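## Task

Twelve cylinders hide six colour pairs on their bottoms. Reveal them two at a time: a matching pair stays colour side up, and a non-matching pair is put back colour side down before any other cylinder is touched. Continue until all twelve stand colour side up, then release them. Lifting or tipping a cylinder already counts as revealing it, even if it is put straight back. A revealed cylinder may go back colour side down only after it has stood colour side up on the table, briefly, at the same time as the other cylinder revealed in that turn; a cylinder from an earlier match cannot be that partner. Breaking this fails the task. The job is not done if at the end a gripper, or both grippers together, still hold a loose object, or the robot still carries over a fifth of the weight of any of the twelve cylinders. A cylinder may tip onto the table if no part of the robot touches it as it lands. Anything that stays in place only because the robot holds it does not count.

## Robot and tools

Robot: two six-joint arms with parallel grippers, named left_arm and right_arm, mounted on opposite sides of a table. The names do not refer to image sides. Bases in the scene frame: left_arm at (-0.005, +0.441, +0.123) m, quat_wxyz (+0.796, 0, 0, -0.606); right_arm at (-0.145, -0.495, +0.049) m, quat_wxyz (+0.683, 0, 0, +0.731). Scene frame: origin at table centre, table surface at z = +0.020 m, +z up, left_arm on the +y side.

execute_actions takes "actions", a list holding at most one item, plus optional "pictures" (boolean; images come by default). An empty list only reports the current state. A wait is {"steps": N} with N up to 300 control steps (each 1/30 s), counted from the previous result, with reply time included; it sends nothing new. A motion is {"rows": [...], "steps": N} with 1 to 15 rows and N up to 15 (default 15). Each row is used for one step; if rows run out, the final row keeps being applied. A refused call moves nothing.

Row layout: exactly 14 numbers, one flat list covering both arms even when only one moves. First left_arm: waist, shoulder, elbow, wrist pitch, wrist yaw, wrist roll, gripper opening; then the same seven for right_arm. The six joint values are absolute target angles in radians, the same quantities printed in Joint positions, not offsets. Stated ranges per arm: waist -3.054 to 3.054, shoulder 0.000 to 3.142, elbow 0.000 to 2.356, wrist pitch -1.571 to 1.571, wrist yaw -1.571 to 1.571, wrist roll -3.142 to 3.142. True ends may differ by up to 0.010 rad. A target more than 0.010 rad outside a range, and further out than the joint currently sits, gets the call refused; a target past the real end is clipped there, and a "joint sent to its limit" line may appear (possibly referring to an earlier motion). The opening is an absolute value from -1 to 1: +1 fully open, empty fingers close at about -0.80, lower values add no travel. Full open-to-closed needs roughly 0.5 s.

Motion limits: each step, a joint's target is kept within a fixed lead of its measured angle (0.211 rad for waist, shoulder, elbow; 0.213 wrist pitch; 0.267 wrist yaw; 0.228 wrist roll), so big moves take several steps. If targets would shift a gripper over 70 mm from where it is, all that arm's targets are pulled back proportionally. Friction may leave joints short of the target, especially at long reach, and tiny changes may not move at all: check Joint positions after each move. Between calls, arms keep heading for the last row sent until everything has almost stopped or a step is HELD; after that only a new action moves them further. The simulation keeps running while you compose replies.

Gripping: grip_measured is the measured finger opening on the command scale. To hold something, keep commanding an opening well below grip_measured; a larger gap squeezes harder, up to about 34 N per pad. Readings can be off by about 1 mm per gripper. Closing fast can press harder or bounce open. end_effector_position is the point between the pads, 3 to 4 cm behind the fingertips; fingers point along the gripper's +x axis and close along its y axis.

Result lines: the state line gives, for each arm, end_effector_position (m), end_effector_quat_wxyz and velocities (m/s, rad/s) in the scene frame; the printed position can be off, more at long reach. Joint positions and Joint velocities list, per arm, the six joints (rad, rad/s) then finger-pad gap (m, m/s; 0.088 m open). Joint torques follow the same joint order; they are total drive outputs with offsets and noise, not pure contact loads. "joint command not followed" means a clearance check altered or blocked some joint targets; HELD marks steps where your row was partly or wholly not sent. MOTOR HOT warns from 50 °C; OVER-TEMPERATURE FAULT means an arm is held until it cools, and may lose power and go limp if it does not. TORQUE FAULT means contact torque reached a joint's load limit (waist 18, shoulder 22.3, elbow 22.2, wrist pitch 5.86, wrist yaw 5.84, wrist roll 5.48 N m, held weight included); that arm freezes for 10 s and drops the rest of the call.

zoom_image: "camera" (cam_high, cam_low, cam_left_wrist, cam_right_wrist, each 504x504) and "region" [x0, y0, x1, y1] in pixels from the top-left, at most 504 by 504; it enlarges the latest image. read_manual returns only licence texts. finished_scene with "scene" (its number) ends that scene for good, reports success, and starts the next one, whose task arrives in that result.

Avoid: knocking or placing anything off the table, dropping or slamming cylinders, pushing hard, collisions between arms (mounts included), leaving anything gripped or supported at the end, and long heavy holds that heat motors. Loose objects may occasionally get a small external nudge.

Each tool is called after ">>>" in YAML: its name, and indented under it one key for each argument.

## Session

>>> execute_actions:
  actions: []

Scene clock: 0.00 s of 17941.00 s.
left_arm: end_effector_position=(+0.0768, +0.1357, +0.4493) grip_measured=+0.839 end_effector_quat_wxyz=(+0.793, -0.020, -0.022, -0.609) end_effector_velocity=(+0.000, +0.000, -0.002) end_effector_angular_velocity=(+0.005, +0.009, +0.004) | right_arm: end_effector_position=(-0.0401, -0.3533, +0.1415) grip_measured=+0.825 end_effector_quat_wxyz=(+0.343, +0.530, +0.571, -0.524) end_effector_velocity=(+0.000, +0.001, +0.000) end_effector_angular_velocity=(+0.012, -0.003, +0.004)
Joint positions: left_arm=[-0.004  0.851  0.656  0.253  0.004 -0.005  0.08 ] | right_arm=[-0.981  1.199  0.773 -1.154 -0.324  2.369  0.079]
Joint velocities: left_arm=[-0.002 -0.002 -0.002 -0.007 -0.007 -0.007 -0.   ] | right_arm=[-0.002 -0.002 -0.002  0.007 -0.007 -0.007 -0.   ]
Joint torques (N m, as the arm reports them, + toward a larger angle): no reading
Motor temperatures (°C, as the motors report them): left_arm=[30 42 37 36 28 30] | right_arm=[31 37 36 38 28 29]
Heat: left arm: hottest shoulder 42 °C (+0.0 °C/min); right arm: hottest wrist pitch 38 °C (+0.0 °C/min).

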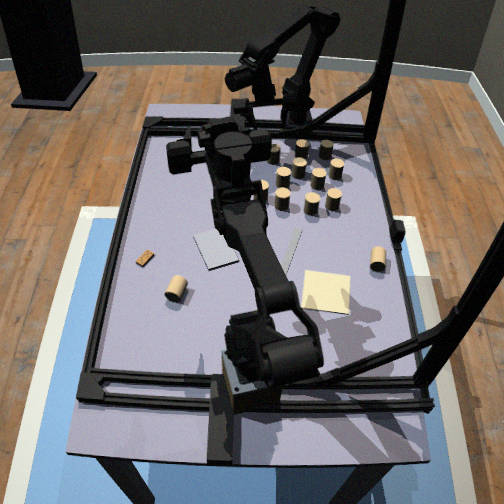

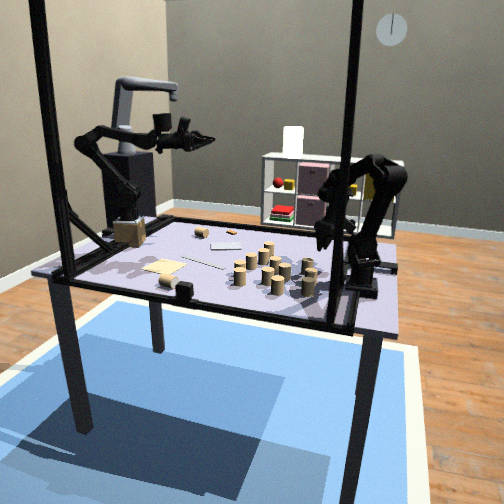

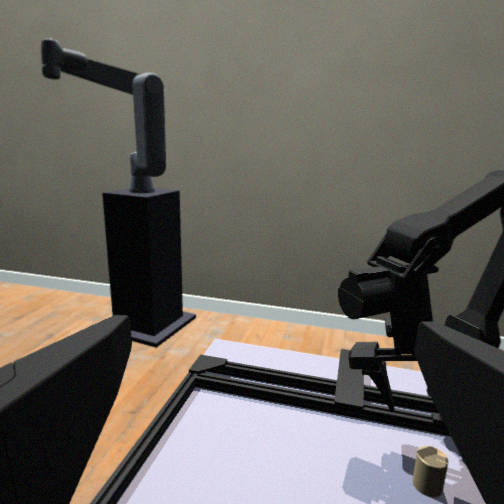

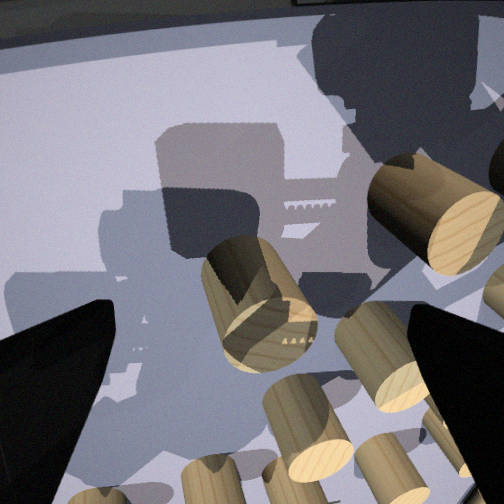

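>>> execute_actions:
  actions:
    - {"rows":[[-0.424,0.4,0.2,0.3,0,1.571,0.5,-0.98,1.1,1.2,-1.3,0,2.369,0.45],[-0.424,0.4,0.2,0.3,0,1.571,0.5,-0.98,1.1,1.2,-1.3,0,2.369,0.45],[-0.424,0.4,0.2,0.3,0,1.571,0.5,-0.98,1.1,1.2,-1.3,0,2.369,0.45],[-0.424,0.4,0.2,0.3,0,1.571,0.5,-0.98,1.1,1.2,-1.3,0,2.369,0.45],[-0.424,0.4,0.2,0.3,0,1.571,0.5,-0.98,1.1,1.2,-1.3,0,0,0.45]],"steps":15}
  pictures: false

>>> execute_actions:
  actions:
    - {"steps":30}

>>> zoom_image:
  camera: "cam_high"
  region: [200, 110, 380, 230]

Scene clock: 5.33 s of 17941.00 s.
left_arm: end_effector_position=(-0.0424, +0.1967, +0.3639) grip_measured=+0.501 end_effector_quat_wxyz=(+0.597, +0.262, -0.373, -0.660) end_effector_velocity=(-0.007, +0.011, +0.011) end_effector_angular_velocity=(-0.352, -1.945, +0.161) | right_arm: end_effector_position=(+0.0249, -0.3624, +0.2661) grip_measured=+0.452 end_effector_quat_wxyz=(+0.663, +0.448, +0.561, -0.211) end_effector_velocity=(+0.000, -0.001, +0.001) end_effector_angular_velocity=(-0.560, -0.440, +1.840)
Joint positions: left_arm=[-0.419  0.407  0.209  0.299  0.001  0.943  0.064] | right_arm=[-0.979  1.097  1.19  -1.298 -0.004  1.647  0.061]
Joint velocities: left_arm=[-0.032 -0.071 -0.007 -0.007  0.007  1.985 -0.001] | right_arm=[ 0.002  0.002  0.007 -0.007  0.007 -1.971 -0.001]
Joint torques (N m, as the arm reports them, + toward a larger angle): left_arm=[-0.16 -0.56  6.91  2.07  0.    0.1 ] | right_arm=[-0.05 -2.67  7.62  0.51  0.1  -0.11]
Motor temperatures (°C, as the motors report them): left_arm=[30 41 38 37 28 30] | right_arm=[31 37 37 38 28 29]
Heat: left arm: hottest shoulder 41 °C (-11.2 °C/min); right arm: hottest wrist pitch 38 °C (+0.0 °C/min).
Steps of this call (steps 1 to 90: nothing new was sent; then 1.83 s passed at rest; steps 91 to 105: all 15 steps of this action). Readings (joint positions):
91: left_arm=[-0.028 0.823 0.627 0.273 -0.013 0.039] | right_arm=[-0.978 1.191 0.800 -1.188 -0.268 2.369]
92: left_arm=[-0.085 0.772 0.576 0.281 -0.010 0.103] | right_arm=[-0.978 1.180 0.843 -1.237 -0.183 2.369]
94: left_arm=[-0.206 0.648 0.462 0.288 -0.002 0.227] | right_arm=[-0.979 1.141 0.955 -1.259 -0.086 2.369]
98: left_arm=[-0.384 0.452 0.265 0.295 0.002 0.484] | right_arm=[-0.979 1.105 1.157 -1.282 -0.020 2.113]
105: the state above

Scene clock: 6.33 s of 17941.00 s.
left_arm: end_effector_position=(-0.0429, +0.1972, +0.3641) grip_measured=+0.500 end_effector_quat_wxyz=(+0.489, +0.431, -0.558, -0.514) end_effector_velocity=(-0.002, +0.000, -0.002) end_effector_angular_velocity=(+0.008, +0.005, -0.010) | right_arm: end_effector_position=(+0.0251, -0.3627, +0.2662) grip_measured=+0.450 end_effector_quat_wxyz=(+0.781, -0.178, +0.538, +0.264) end_effector_velocity=(+0.002, -0.002, +0.003) end_effector_angular_velocity=(-0.030, -0.045, +0.106)
Joint positions: left_arm=[-0.422  0.403  0.208  0.299  0.001  1.565  0.064] | right_arm=[-0.98   1.097  1.19  -1.298 -0.002  0.013  0.061]
Joint velocities: left_arm=[-0.002 -0.002 -0.002 -0.007  0.007 -0.007 -0.   ] | right_arm=[-0.007 -0.007  0.002  0.007  0.007 -0.125 -0.   ]
Joint torques (N m, as the arm reports them, + toward a larger angle): left_arm=[-0.28 -0.77  6.98  2.07  0.01  0.12] | right_arm=[-0.12 -2.7   7.72  0.54  0.05 -0.06]
Motor temperatures (°C, as the motors report them): left_arm=[30 41 38 37 28 30] | right_arm=[31 37 37 38 28 29]
Heat: left arm: hottest shoulder 41 °C (-9.5 °C/min); right arm: hottest wrist pitch 38 °C (+0.0 °C/min).
Steps of this call (steps 1 to 30: the robot went on to your last target). Readings (joint positions):
1: left_arm=[-0.420 0.405 0.209 0.299 0.001 1.008] | right_arm=[-0.979 1.097 1.190 -1.298 -0.003 1.582]
2: left_arm=[-0.420 0.404 0.209 0.299 0.001 1.073] | right_arm=[-0.979 1.097 1.190 -1.298 -0.003 1.516]
4: left_arm=[-0.421 0.404 0.209 0.299 0.001 1.204] | right_arm=[-0.979 1.097 1.190 -1.298 -0.003 1.385]
8: left_arm=[-0.422 0.403 0.208 0.299 0.001 1.454] | right_arm=[-0.979 1.097 1.190 -1.298 -0.002 1.120]
30: the state above

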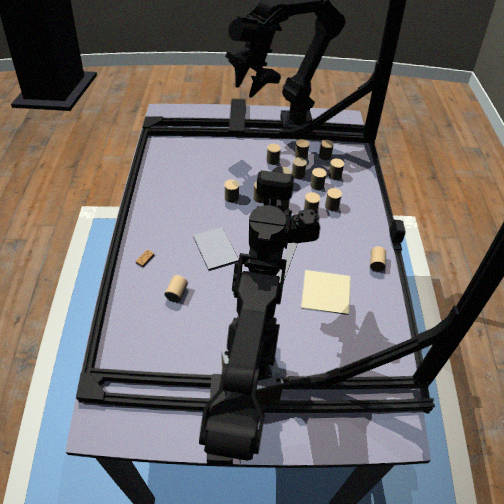

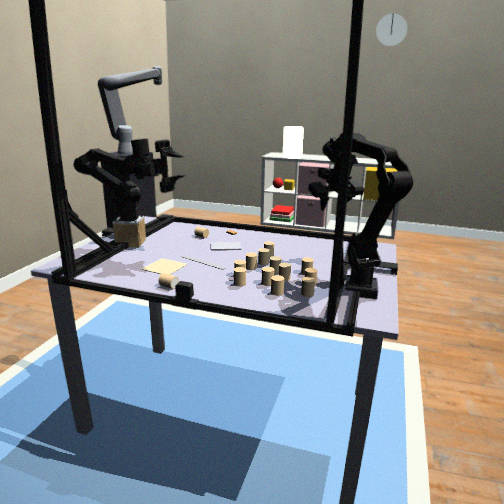

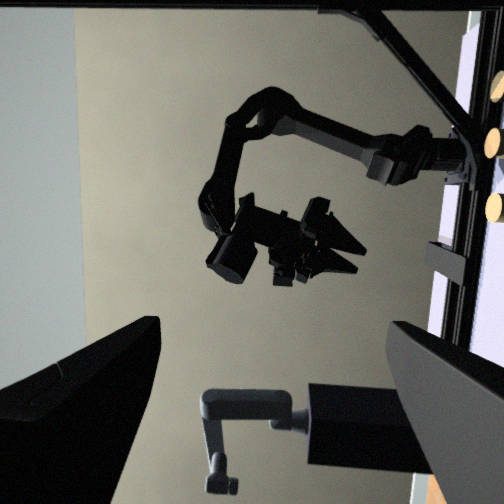

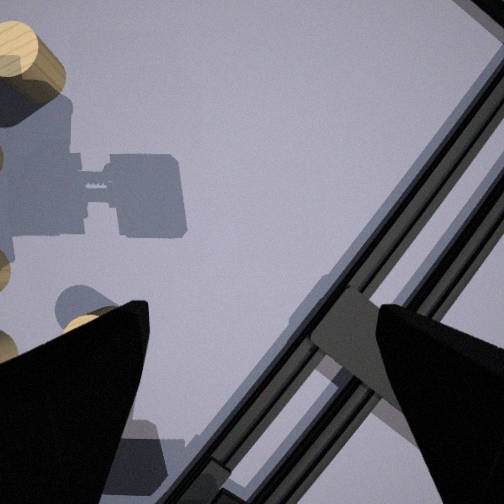

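Region (200, 110, 380, 230) of cam_high's 504x504 image, scaled by 2.800, with more detail than that image has.

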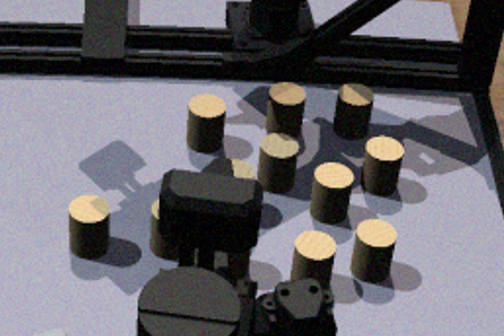

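>>> execute_actions:
  actions:
    - {"rows":[[-0.424,1.1,0.35,0.75,0,1.571,0.5,-0.395,1.2,1.1,-1.154,0,0,0.45],[-0.424,1.1,0.35,0.75,0,1.571,0.5,-0.395,1.2,1.1,-1.154,0,0,0.45],[-0.424,1.1,0.35,0.75,0,1.571,0.5,-0.395,1.2,1.1,-1.154,0,0,0.45],[-0.424,1.1,0.35,0.75,0,1.571,0.5,-0.395,1.2,1.1,-1.154,0,0,0.45],[-0.424,1.1,0.35,0.75,0,1.571,0.5,-0.395,1.2,1.1,-1.154,0,0,0.45],[-0.424,1.1,0.35,0.75,0,1.571,0.5,-0.395,1.425,1.008,-1.154,0,0,0.45]],"steps":15}
  pictures: false

>>> execute_actions:
  actions:
    - {"steps":6}

Scene clock: 17.40 s of 17941.00 s.
left_arm: end_effector_position=(-0.0567, +0.1076, +0.3383) grip_measured=+0.500 end_effector_quat_wxyz=(+0.460, +0.460, -0.535, -0.539) end_effector_velocity=(+0.003, -0.010, +0.008) end_effector_angular_velocity=(-0.083, +0.020, +0.024) | right_arm: end_effector_position=(-0.0708, -0.2788, +0.1511) grip_measured=+0.450 end_effector_quat_wxyz=(+0.575, -0.409, +0.578, +0.409) end_effector_velocity=(-0.004, +0.011, -0.002) end_effector_angular_velocity=(+0.037, -0.021, +0.044)
Joint positions: left_arm=[-0.422  1.09   0.346  0.741  0.001  1.567  0.064] | right_arm=[-0.402  1.423  1.006 -1.156 -0.002  0.003  0.061]
Joint velocities: left_arm=[ 0.002  0.09  -0.007  0.183 -0.022 -0.007 -0.   ] | right_arm=[ 0.037  0.002 -0.007  0.051  0.007 -0.007 -0.   ]
Joint torques (N m, as the arm reports them, + toward a larger angle): left_arm=[-0.19 -2.97  7.74  2.33  0.02  0.07] | right_arm=[ 0.14 -5.18  6.42  0.17  0.03 -0.07]
Motor temperatures (°C, as the motors report them): left_arm=[30 41 39 39 28 30] | right_arm=[31 37 38 38 28 29]
Heat: left arm: hottest shoulder 41 °C (-3.4 °C/min); right arm: hottest elbow 38 °C (+0.0 °C/min).
Steps of this call (steps 1 to 15: the robot went on to your last target; steps 16 to 90: nothing new was sent; then 7.57 s passed at rest; steps 91 to 105: all 15 steps of this action). Readings (joint positions):
91: left_arm=[-0.422 0.433 0.220 0.330 0.001 1.566] | right_arm=[-0.953 1.107 1.180 -1.274 0.013 0.003]
92: left_arm=[-0.422 0.495 0.245 0.395 0.001 1.567] | right_arm=[-0.892 1.119 1.166 -1.227 0.011 0.002]
94: left_arm=[-0.422 0.622 0.306 0.531 0.001 1.567] | right_arm=[-0.768 1.165 1.141 -1.184 0.003 0.002]
98: left_arm=[-0.422 0.849 0.352 0.706 0.001 1.567] | right_arm=[-0.552 1.289 1.080 -1.161 -0.001 0.002]
105: the state above

Scene clock: 17.60 s of 17941.00 s.
left_arm: end_effector_position=(-0.0568, +0.1071, +0.3384) grip_measured=+0.500 end_effector_quat_wxyz=(+0.461, +0.460, -0.535, -0.538) end_effector_velocity=(+0.000, -0.001, +0.000) end_effector_angular_velocity=(-0.001, +0.008, +0.005) | right_arm: end_effector_position=(-0.0715, -0.2784, +0.1510) grip_measured=+0.450 end_effector_quat_wxyz=(+0.575, -0.410, +0.577, +0.411) end_effector_velocity=(-0.001, -0.005, -0.000) end_effector_angular_velocity=(-0.023, +0.000, +0.010)
Joint positions: left_arm=[-0.422  1.094  0.345  0.748  0.001  1.567  0.064] | right_arm=[-0.398  1.423  1.006 -1.156 -0.002  0.003  0.061]
Joint velocities: left_arm=[-0.002  0.007  0.002  0.007 -0.007 -0.007 -0.   ] | right_arm=[ 0.002 -0.002 -0.002 -0.022  0.007 -0.007  0.   ]
Joint torques (N m, as the arm reports them, + toward a larger angle): left_arm=[-0.22 -2.48  7.82  2.11  0.01  0.08] | right_arm=[ 0.23 -4.99  6.36  0.21  0.03 -0.05]
Motor temperatures (°C, as the motors report them): left_arm=[30 41 39 39 28 30] | right_arm=[31 37 38 38 28 29]
Heat: left arm: hottest shoulder 41 °C (-3.4 °C/min); right arm: hottest elbow 38 °C (+0.0 °C/min).
Steps of this call (steps 1 to 6: the robot went on to your last target). Readings (joint positions):
1: left_arm=[-0.422 1.091 0.346 0.746 0.001 1.567] | right_arm=[-0.401 1.423 1.006 -1.156 -0.002 0.003]
2: left_arm=[-0.422 1.091 0.345 0.748 0.001 1.567] | right_arm=[-0.400 1.423 1.006 -1.156 -0.002 0.003]
4: left_arm=[-0.422 1.092 0.345 0.748 0.001 1.567] | right_arm=[-0.399 1.423 1.006 -1.156 -0.002 0.003]
6: the state above

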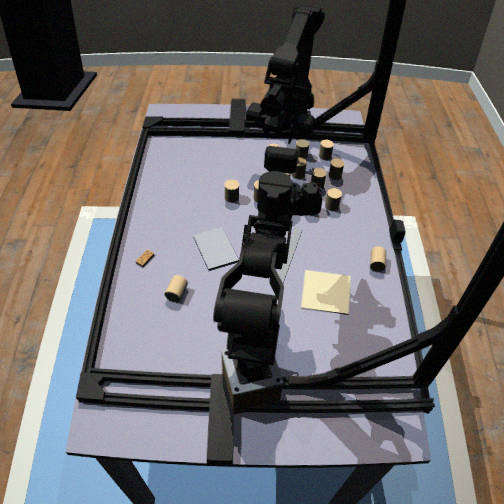

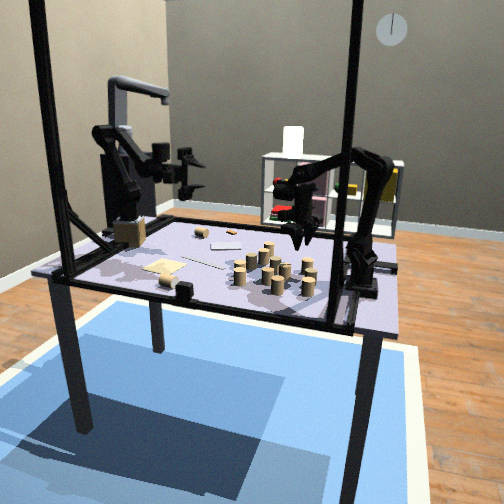

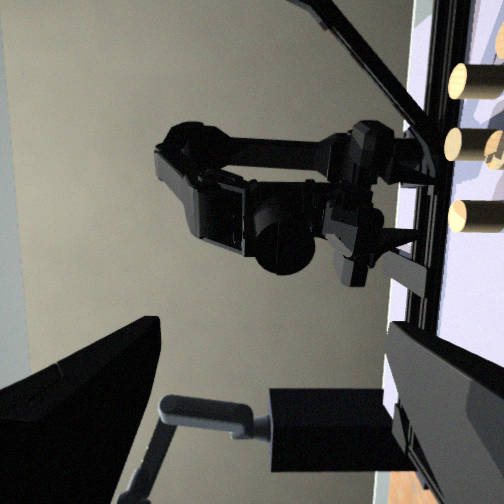

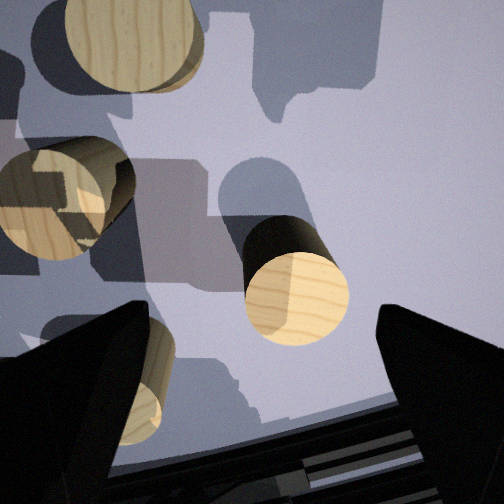

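>>> execute_actions:
  actions:
    - {"rows":[[-0.424,1.1,0.35,0.75,0,1.571,0.5,-0.467,1.354,0.955,-1.169,0,0,0.45]],"steps":12}

Scene clock: 20.53 s of 17941.00 s.
left_arm: end_effector_position=(-0.0568, +0.1070, +0.3383) grip_measured=+0.500 end_effector_quat_wxyz=(+0.461, +0.460, -0.535, -0.538) end_effector_velocity=(-0.002, +0.001, +0.001) end_effector_angular_velocity=(-0.006, +0.008, -0.010) | right_arm: end_effector_position=(-0.0624, -0.2962, +0.1524) grip_measured=+0.450 end_effector_quat_wxyz=(+0.590, -0.391, +0.588, +0.392) end_effector_velocity=(-0.001, -0.003, -0.000) end_effector_angular_velocity=(-0.004, +0.010, +0.000)
Joint positions: left_arm=[-0.422  1.095  0.346  0.748  0.001  1.567  0.063] | right_arm=[-0.464  1.365  0.964 -1.168 -0.001  0.002  0.061]
Joint velocities: left_arm=[-0.002 -0.002 -0.002  0.007  0.007 -0.007 -0.   ] | right_arm=[-0.007 -0.007 -0.007 -0.007 -0.007 -0.007 -0.   ]
Joint torques (N m, as the arm reports them, + toward a larger angle): left_arm=[-0.2  -2.47  7.87  2.15  0.03  0.05] | right_arm=[-0.3  -5.95  5.35  0.02 -0.01 -0.04]
Motor temperatures (°C, as the motors report them): left_arm=[30 41 39 39 28 30] | right_arm=[31 37 38 38 28 29]
Heat: left arm: hottest shoulder 41 °C (-2.9 °C/min); right arm: hottest elbow 38 °C (+0.0 °C/min).
Steps of this call (steps 1 to 15: the robot went on to your last target; steps 16 to 76: nothing new was sent; steps 77 to 88: all 12 steps of this action). Readings (joint positions):
77: left_arm=[-0.422 1.095 0.346 0.748 0.001 1.567] | right_arm=[-0.403 1.416 1.001 -1.153 -0.004 0.002]
78: left_arm=[-0.422 1.095 0.346 0.748 0.001 1.567] | right_arm=[-0.420 1.404 0.991 -1.156 -0.004 0.002]
80: left_arm=[-0.422 1.095 0.346 0.748 0.001 1.567] | right_arm=[-0.449 1.380 0.974 -1.168 -0.001 0.002]
84: left_arm=[-0.422 1.095 0.346 0.748 0.001 1.567] | right_arm=[-0.463 1.366 0.966 -1.168 -0.001 0.002]
88: the state above

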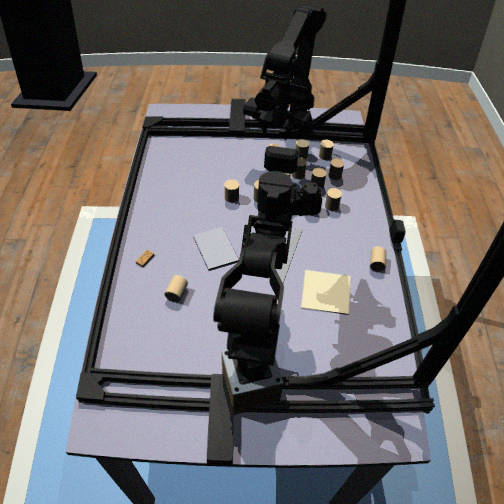

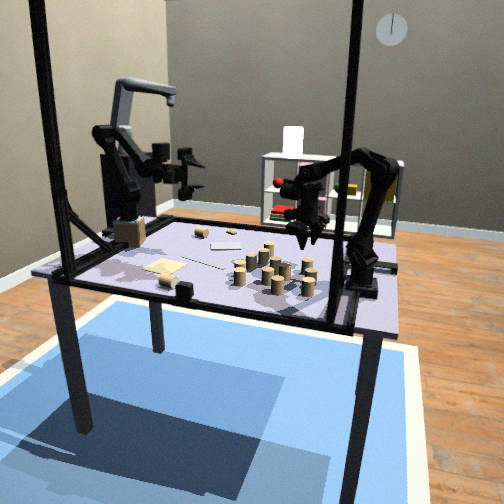

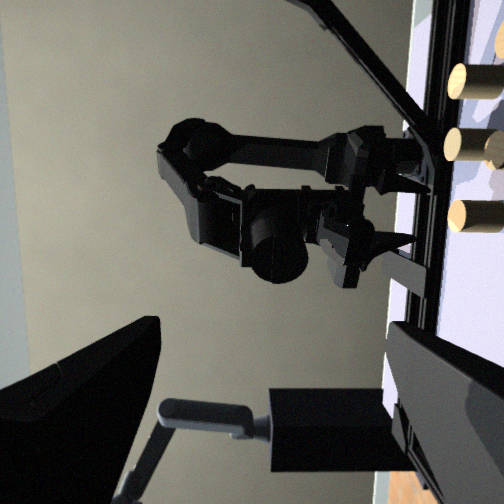

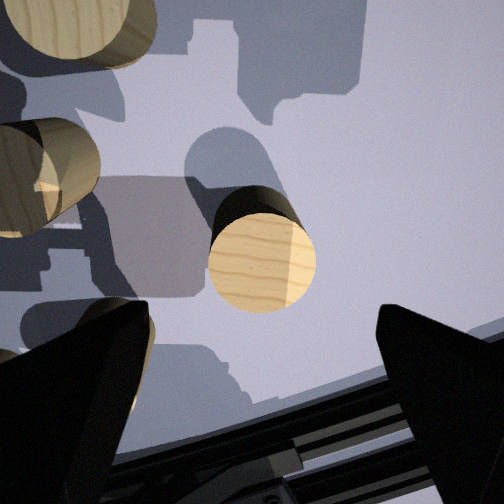

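>>> execute_actions:
  actions:
    - {"rows":[[-0.424,1.1,0.35,0.75,0,1.571,0.5,-0.472,1.39,0.88,-1.063,0,0,0.45],[-0.424,1.1,0.35,0.75,0,1.571,0.5,-0.472,1.39,0.88,-1.063,0,0,0.45],[-0.424,1.1,0.35,0.75,0,1.571,0.5,-0.472,1.39,0.88,-1.063,0,0,0.45],[-0.424,1.1,0.35,0.75,0,1.571,0.5,-0.472,1.422,0.808,-0.96,0,0,0.45],[-0.424,1.1,0.35,0.75,0,1.571,0.5,-0.472,1.422,0.808,-0.96,0,0,0.45],[-0.424,1.1,0.35,0.75,0,1.571,0.5,-0.472,1.422,0.808,-0.96,0,0,0.45],[-0.424,1.1,0.35,0.75,0,1.571,0.5,-0.472,1.455,0.735,-0.856,0,0,0.45],[-0.424,1.1,0.35,0.75,0,1.571,0.5,-0.472,1.455,0.735,-0.856,0,0,0.45],[-0.424,1.1,0.35,0.75,0,1.571,0.5,-0.472,1.455,0.735,-0.856,0,0,0.45],[-0.424,1.1,0.35,0.75,0,1.571,0.5,-0.472,1.455,0.735,-0.856,0,0,0.45],[-0.424,1.1,0.35,0.75,0,1.571,0.5,-0.472,1.455,0.735,-0.856,0,0,0.45],[-0.424,1.1,0.35,0.75,0,1.571,0.5,-0.472,1.455,0.735,-0.856,0,0,0.1]],"steps":15}

Scene clock: 25.07 s of 17941.00 s.
left_arm: end_effector_position=(-0.0568, +0.1069, +0.3382) grip_measured=+0.500 end_effector_quat_wxyz=(+0.461, +0.460, -0.535, -0.538) end_effector_velocity=(-0.002, +0.001, -0.005) end_effector_angular_velocity=(+0.023, +0.004, -0.010) | right_arm: end_effector_position=(-0.0623, -0.2988, +0.0828) grip_measured=+0.184 end_effector_quat_wxyz=(+0.590, -0.389, +0.590, +0.390) end_effector_velocity=(+0.006, +0.014, -0.001) end_effector_angular_velocity=(+0.073, -0.023, +0.015)
Joint positions: left_arm=[-0.422  1.095  0.346  0.748  0.001  1.567  0.063] | right_arm=[-0.469  1.449  0.742 -0.863 -0.001  0.002  0.048]
Joint velocities: left_arm=[-0.002 -0.002 -0.002 -0.022  0.007 -0.007 -0.   ] | right_arm=[-0.007 -0.002 -0.007  0.081 -0.007 -0.022 -0.048]
Joint torques (N m, as the arm reports them, + toward a larger angle): left_arm=[-0.18 -2.49  7.78  2.14  0.02  0.05] | right_arm=[-0.23 -4.14  5.07  0.15 -0.01 -0.02]
Motor temperatures (°C, as the motors report them): left_arm=[30 41 40 40 28 30] | right_arm=[31 37 38 38 28 29]
Heat: left arm: hottest shoulder 41 °C (-2.4 °C/min); right arm: hottest elbow 38 °C (+0.0 °C/min).
Steps of this call (steps 1 to 15: the robot went on to your last target; steps 16 to 90: nothing new was sent; then 1.03 s passed at rest; steps 91 to 105: all 15 steps of this action). Readings (joint positions):
91: left_arm=[-0.422 1.095 0.346 0.748 0.001 1.567] | right_arm=[-0.465 1.364 0.953 -1.150 -0.001 0.002]
92: left_arm=[-0.422 1.095 0.346 0.748 0.001 1.567] | right_arm=[-0.466 1.365 0.937 -1.116 -0.001 0.002]
94: left_arm=[-0.422 1.095 0.346 0.748 0.001 1.567] | right_arm=[-0.468 1.377 0.900 -1.071 -0.001 0.002]
98: left_arm=[-0.422 1.095 0.346 0.748 0.001 1.567] | right_arm=[-0.469 1.418 0.800 -0.932 -0.001 0.002]
105: the state above

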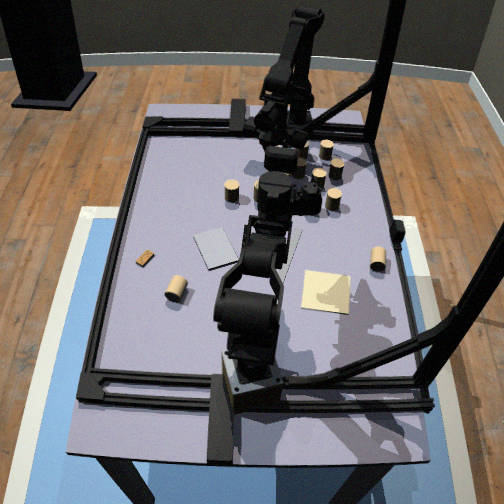

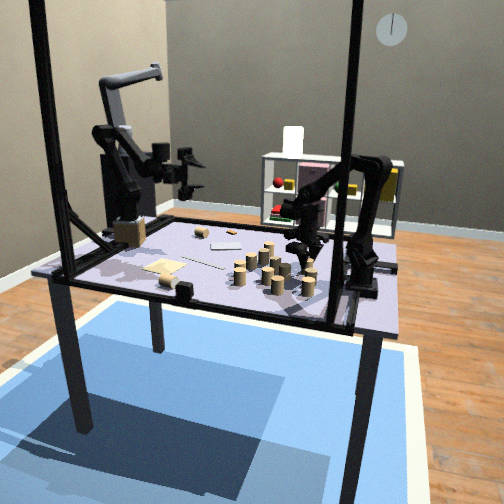

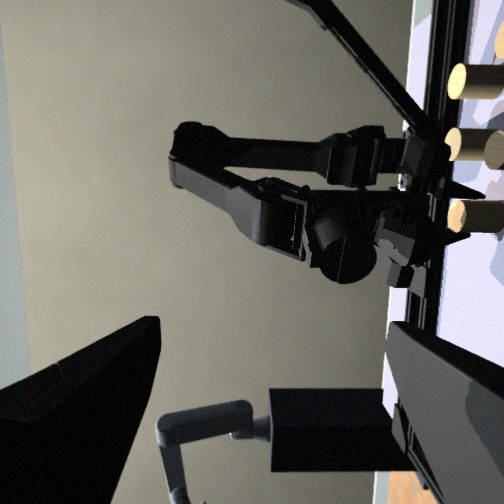

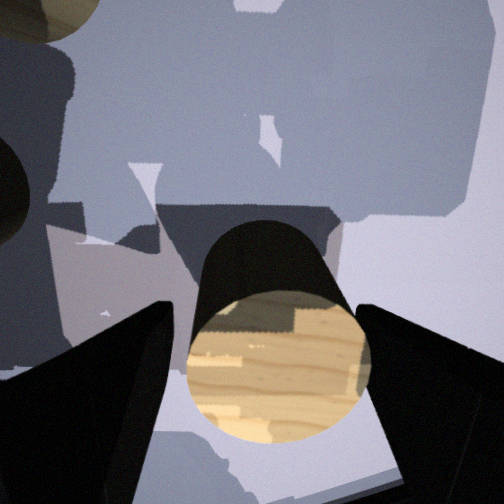

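>>> execute_actions:
  actions:
    - {"rows":[[-0.424,1.1,0.35,0.75,0,1.571,0.5,-0.478,1.455,0.735,-0.856,0,0,0],[-0.424,1.1,0.35,0.75,0,1.571,0.5,-0.478,1.455,0.735,-0.856,0,0,0],[-0.424,1.1,0.35,0.75,0,1.571,0.5,-0.478,1.455,0.735,-0.856,0,0,-0.3],[-0.424,1.1,0.35,0.75,0,1.571,0.5,-0.478,1.455,0.735,-0.856,0,0,-0.3],[-0.424,1.1,0.35,0.75,0,1.571,0.5,-0.478,1.455,0.735,-0.856,0,0,-0.3],[-0.424,1.1,0.35,0.75,0,1.571,0.5,-0.478,1.455,0.735,-0.856,0,0,-0.3],[-0.424,1.1,0.35,0.75,0,1.571,0.5,-0.478,1.422,0.808,-0.96,0,0,-0.3],[-0.424,1.1,0.35,0.75,0,1.571,0.5,-0.478,1.422,0.808,-0.96,0,0,-0.3],[-0.424,1.1,0.35,0.75,0,1.571,0.5,-0.478,1.39,0.88,-1.063,0,0,-0.3],[-0.424,1.1,0.35,0.75,0,1.571,0.5,-0.478,1.39,0.88,-1.063,0,0,-0.3],[-0.424,1.1,0.35,0.75,0,1.571,0.5,-0.478,1.354,0.955,-1.169,0,0,-0.3],[-0.424,1.1,0.35,0.75,0,1.571,0.5,-0.478,1.354,0.955,-1.169,0,0,-0.3],[-0.424,1.1,0.35,0.75,0,1.571,0.5,-0.478,1.33,1.1,-1.169,0,0,-0.3]],"steps":15}
  pictures: false

>>> execute_actions:
  actions:
    - {"rows":[[-0.424,1.1,0.35,0.75,0,1.571,0.5,-0.218,1.4,1.1,0.53,0,0,-0.3]],"steps":15}
  pictures: false

>>> execute_actions:
  actions:
    - {"rows":[[-0.426,1.31,0.47,0.84,0,1.571,0.5,-0.218,1.424,0.885,0.53,0,0,-0.3]],"steps":15}
  pictures: false

>>> execute_actions:
  actions:
    - {"steps":8}

Scene clock: 31.43 s of 17941.00 s.
left_arm: end_effector_position=(-0.0568, +0.1069, +0.3384) grip_measured=+0.500 end_effector_quat_wxyz=(+0.461, +0.460, -0.536, -0.538) end_effector_velocity=(+0.000, +0.001, -0.005) end_effector_angular_velocity=(+0.023, +0.004, +0.005) | right_arm: end_effector_position=(-0.0530, -0.2802, +0.1644) grip_measured=+0.002 end_effector_quat_wxyz=(+0.615, -0.371, +0.567, +0.404) end_effector_velocity=(+0.124, +0.289, +0.429) end_effector_angular_velocity=(+1.503, -0.641, +0.005)
Joint positions: left_arm=[-0.422  1.095  0.346  0.749  0.001  1.567  0.063] | right_arm=[-0.475  1.363  1.008 -1.133 -0.001  0.002  0.039]
Joint velocities: left_arm=[-0.002 -0.002 -0.002 -0.022 -0.007 -0.007 -0.   ] | right_arm=[-0.002 -0.344  1.326 -0.037 -0.007 -0.007 -0.001]
Joint torques (N m, as the arm reports them, + toward a larger angle): left_arm=[-0.16 -2.53  7.78  2.14  0.02  0.05] | right_arm=[-0.24 -5.9   5.56 -0.36  0.01 -0.04]
Motor temperatures (°C, as the motors report them): left_arm=[30 41 40 41 28 30] | right_arm=[31 37 38 38 28 29]
Heat: left arm: hottest shoulder 41 °C (-1.9 °C/min); right arm: hottest elbow 38 °C (+0.0 °C/min).
Steps of this call (steps 1 to 15: the robot went on to your last target; steps 16 to 90: nothing new was sent; then 2.87 s passed at rest; steps 91 to 105: all 15 steps of this action). Readings (joint positions):
91: left_arm=[-0.422 1.095 0.346 0.748 0.001 1.567] | right_arm=[-0.470 1.449 0.741 -0.858 -0.001 0.002]
92: left_arm=[-0.422 1.095 0.346 0.748 0.001 1.567] | right_arm=[-0.472 1.449 0.741 -0.858 -0.001 0.002]
94: left_arm=[-0.422 1.095 0.346 0.749 0.001 1.567] | right_arm=[-0.474 1.449 0.741 -0.858 -0.001 0.002]
98: left_arm=[-0.422 1.095 0.346 0.749 0.001 1.567] | right_arm=[-0.475 1.448 0.762 -0.909 -0.001 0.002]
105: the state above

Scene clock: 31.93 s of 17941.00 s.
left_arm: end_effector_position=(-0.0568, +0.1069, +0.3384) grip_measured=+0.500 end_effector_quat_wxyz=(+0.461, +0.460, -0.536, -0.538) end_effector_velocity=(+0.000, +0.001, -0.005) end_effector_angular_velocity=(+0.023, +0.004, +0.005) | right_arm: end_effector_position=(-0.0828, -0.0888, +0.2815) grip_measured=+0.002 end_effector_quat_wxyz=(+0.730, -0.176, +0.207, +0.627) end_effector_velocity=(+0.027, +0.202, +0.334) end_effector_angular_velocity=(+1.775, -0.270, +0.025)
Joint positions: left_arm=[-0.422  1.095  0.346  0.749  0.001  1.567  0.063] | right_arm=[-0.222  1.394  1.088 -0.244 -0.002  0.002  0.039]
Joint velocities: left_arm=[-0.002 -0.002 -0.002 -0.022 -0.007 -0.007  0.   ] | right_arm=[ 0.002 -0.002 -0.002  1.795 -0.022 -0.007 -0.   ]
Joint torques (N m, as the arm reports them, + toward a larger angle): left_arm=[-0.21 -2.48  7.76  2.12  0.02  0.05] | right_arm=[ 0.25 -5.84  8.98  1.55  0.04 -0.02]
Motor temperatures (°C, as the motors report them): left_arm=[30 41 40 41 28 30] | right_arm=[32 37 38 38 28 29]
Heat: left arm: hottest shoulder 41 °C (-1.9 °C/min); right arm: hottest elbow 38 °C (+0.0 °C/min).
Steps of this call (steps 1 to 15: all 15 steps of this action). Readings (joint positions):
1: left_arm=[-0.422 1.095 0.346 0.749 0.001 1.567] | right_arm=[-0.459 1.357 1.041 -1.106 0.011 0.001]
2: left_arm=[-0.422 1.095 0.346 0.749 0.001 1.567] | right_arm=[-0.412 1.355 1.062 -1.042 0.014 0.001]
4: left_arm=[-0.422 1.095 0.346 0.749 0.001 1.567] | right_arm=[-0.309 1.370 1.085 -0.916 0.003 0.001]
8: left_arm=[-0.422 1.095 0.346 0.749 0.001 1.567] | right_arm=[-0.224 1.393 1.087 -0.675 -0.004 0.002]
15: the state above

Scene clock: 32.43 s of 17941.00 s.
left_arm: end_effector_position=(-0.0633, +0.0687, +0.3374) grip_measured=+0.500 end_effector_quat_wxyz=(+0.459, +0.460, -0.535, -0.539) end_effector_velocity=(-0.002, -0.000, -0.005) end_effector_angular_velocity=(+0.018, +0.005, -0.010) | right_arm: end_effector_position=(-0.0788, -0.0593, +0.3313) grip_measured=+0.002 end_effector_quat_wxyz=(+0.758, -0.011, +0.014, +0.652) end_effector_velocity=(-0.000, -0.000, +0.036) end_effector_angular_velocity=(+0.156, -0.031, +0.005)
Joint positions: left_arm=[-0.424  1.303  0.461  0.837  0.001  1.567  0.063] | right_arm=[-0.221  1.427  0.885  0.506 -0.002  0.002  0.039]
Joint velocities: left_arm=[-0.002  0.007 -0.002 -0.007  0.007 -0.007 -0.   ] | right_arm=[-0.002 -0.007 -0.002  0.154 -0.007 -0.007 -0.   ]
Joint torques (N m, as the arm reports them, + toward a larger angle): left_arm=[-0.24 -3.5   8.09  2.2   0.01  0.04] | right_arm=[ 0.18 -6.89  7.58  1.58  0.05 -0.03]
Motor temperatures (°C, as the motors report them): left_arm=[30 41 40 41 28 30] | right_arm=[32 37 38 38 28 29]
Heat: left arm: hottest shoulder 41 °C (-1.8 °C/min); right arm: hottest elbow 38 °C (+0.0 °C/min).
Steps of this call (steps 1 to 15: all 15 steps of this action). Readings (joint positions):
1: left_arm=[-0.422 1.127 0.361 0.769 0.001 1.567] | right_arm=[-0.221 1.395 1.063 -0.163 -0.002 0.002]
2: left_arm=[-0.423 1.179 0.391 0.796 0.001 1.567] | right_arm=[-0.221 1.393 1.028 -0.096 -0.002 0.002]
4: left_arm=[-0.423 1.259 0.441 0.816 0.001 1.567] | right_arm=[-0.221 1.398 0.958 0.015 -0.002 0.002]
8: left_arm=[-0.424 1.298 0.455 0.832 0.001 1.567] | right_arm=[-0.221 1.435 0.882 0.245 -0.002 0.002]
15: the state above

Scene clock: 32.70 s of 17941.00 s.
left_arm: end_effector_position=(-0.0633, +0.0687, +0.3371) grip_measured=+0.500 end_effector_quat_wxyz=(+0.459, +0.461, -0.535, -0.539) end_effector_velocity=(+0.004, -0.000, +0.001) end_effector_angular_velocity=(-0.006, +0.008, +0.024) | right_arm: end_effector_position=(-0.0788, -0.0592, +0.3357) grip_measured=+0.003 end_effector_quat_wxyz=(+0.758, -0.004, +0.006, +0.652) end_effector_velocity=(+0.000, +0.001, +0.002) end_effector_angular_velocity=(+0.008, +0.006, +0.005)
Joint positions: left_arm=[-0.424  1.304  0.461  0.837  0.001  1.567  0.063] | right_arm=[-0.221  1.427  0.885  0.526 -0.002  0.002  0.039]
Joint velocities: left_arm=[ 0.002 -0.002 -0.002  0.007 -0.022 -0.007 -0.   ] | right_arm=[-0.002  0.002  0.002  0.007 -0.007  0.007 -0.   ]
Joint torques (N m, as the arm reports them, + toward a larger angle): left_arm=[-0.24 -3.41  8.08  2.22  0.02  0.03] | right_arm=[ 0.23 -6.94  7.57  1.67  0.03 -0.03]
Motor temperatures (°C, as the motors report them): left_arm=[30 41 40 41 28 30] | right_arm=[32 37 38 38 28 29]
Heat: left arm: hottest shoulder 41 °C (-1.8 °C/min); right arm: hottest elbow 38 °C (+0.0 °C/min).
Steps of this call (steps 1 to 8: the robot went on to your last target). Readings (joint positions):
1: left_arm=[-0.424 1.304 0.461 0.837 0.001 1.567] | right_arm=[-0.221 1.427 0.885 0.510 -0.002 0.002]
2: left_arm=[-0.424 1.304 0.461 0.837 0.001 1.567] | right_arm=[-0.221 1.427 0.885 0.513 -0.002 0.002]
4: left_arm=[-0.424 1.304 0.461 0.837 0.001 1.567] | right_arm=[-0.221 1.427 0.885 0.522 -0.002 0.002]
8: the state above

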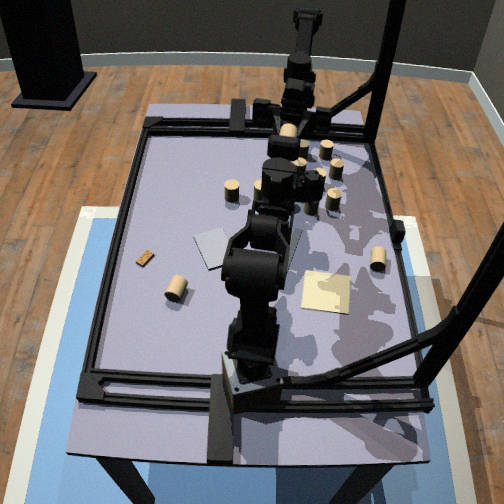

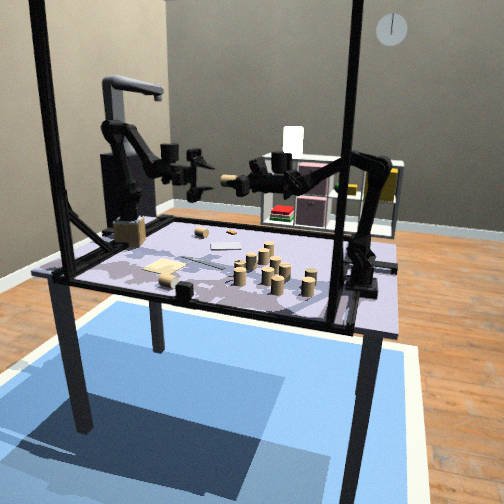

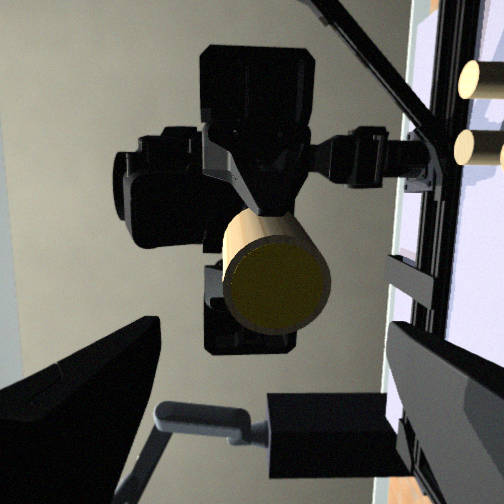

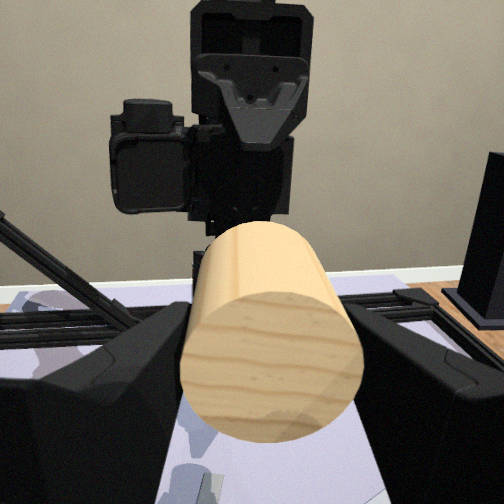

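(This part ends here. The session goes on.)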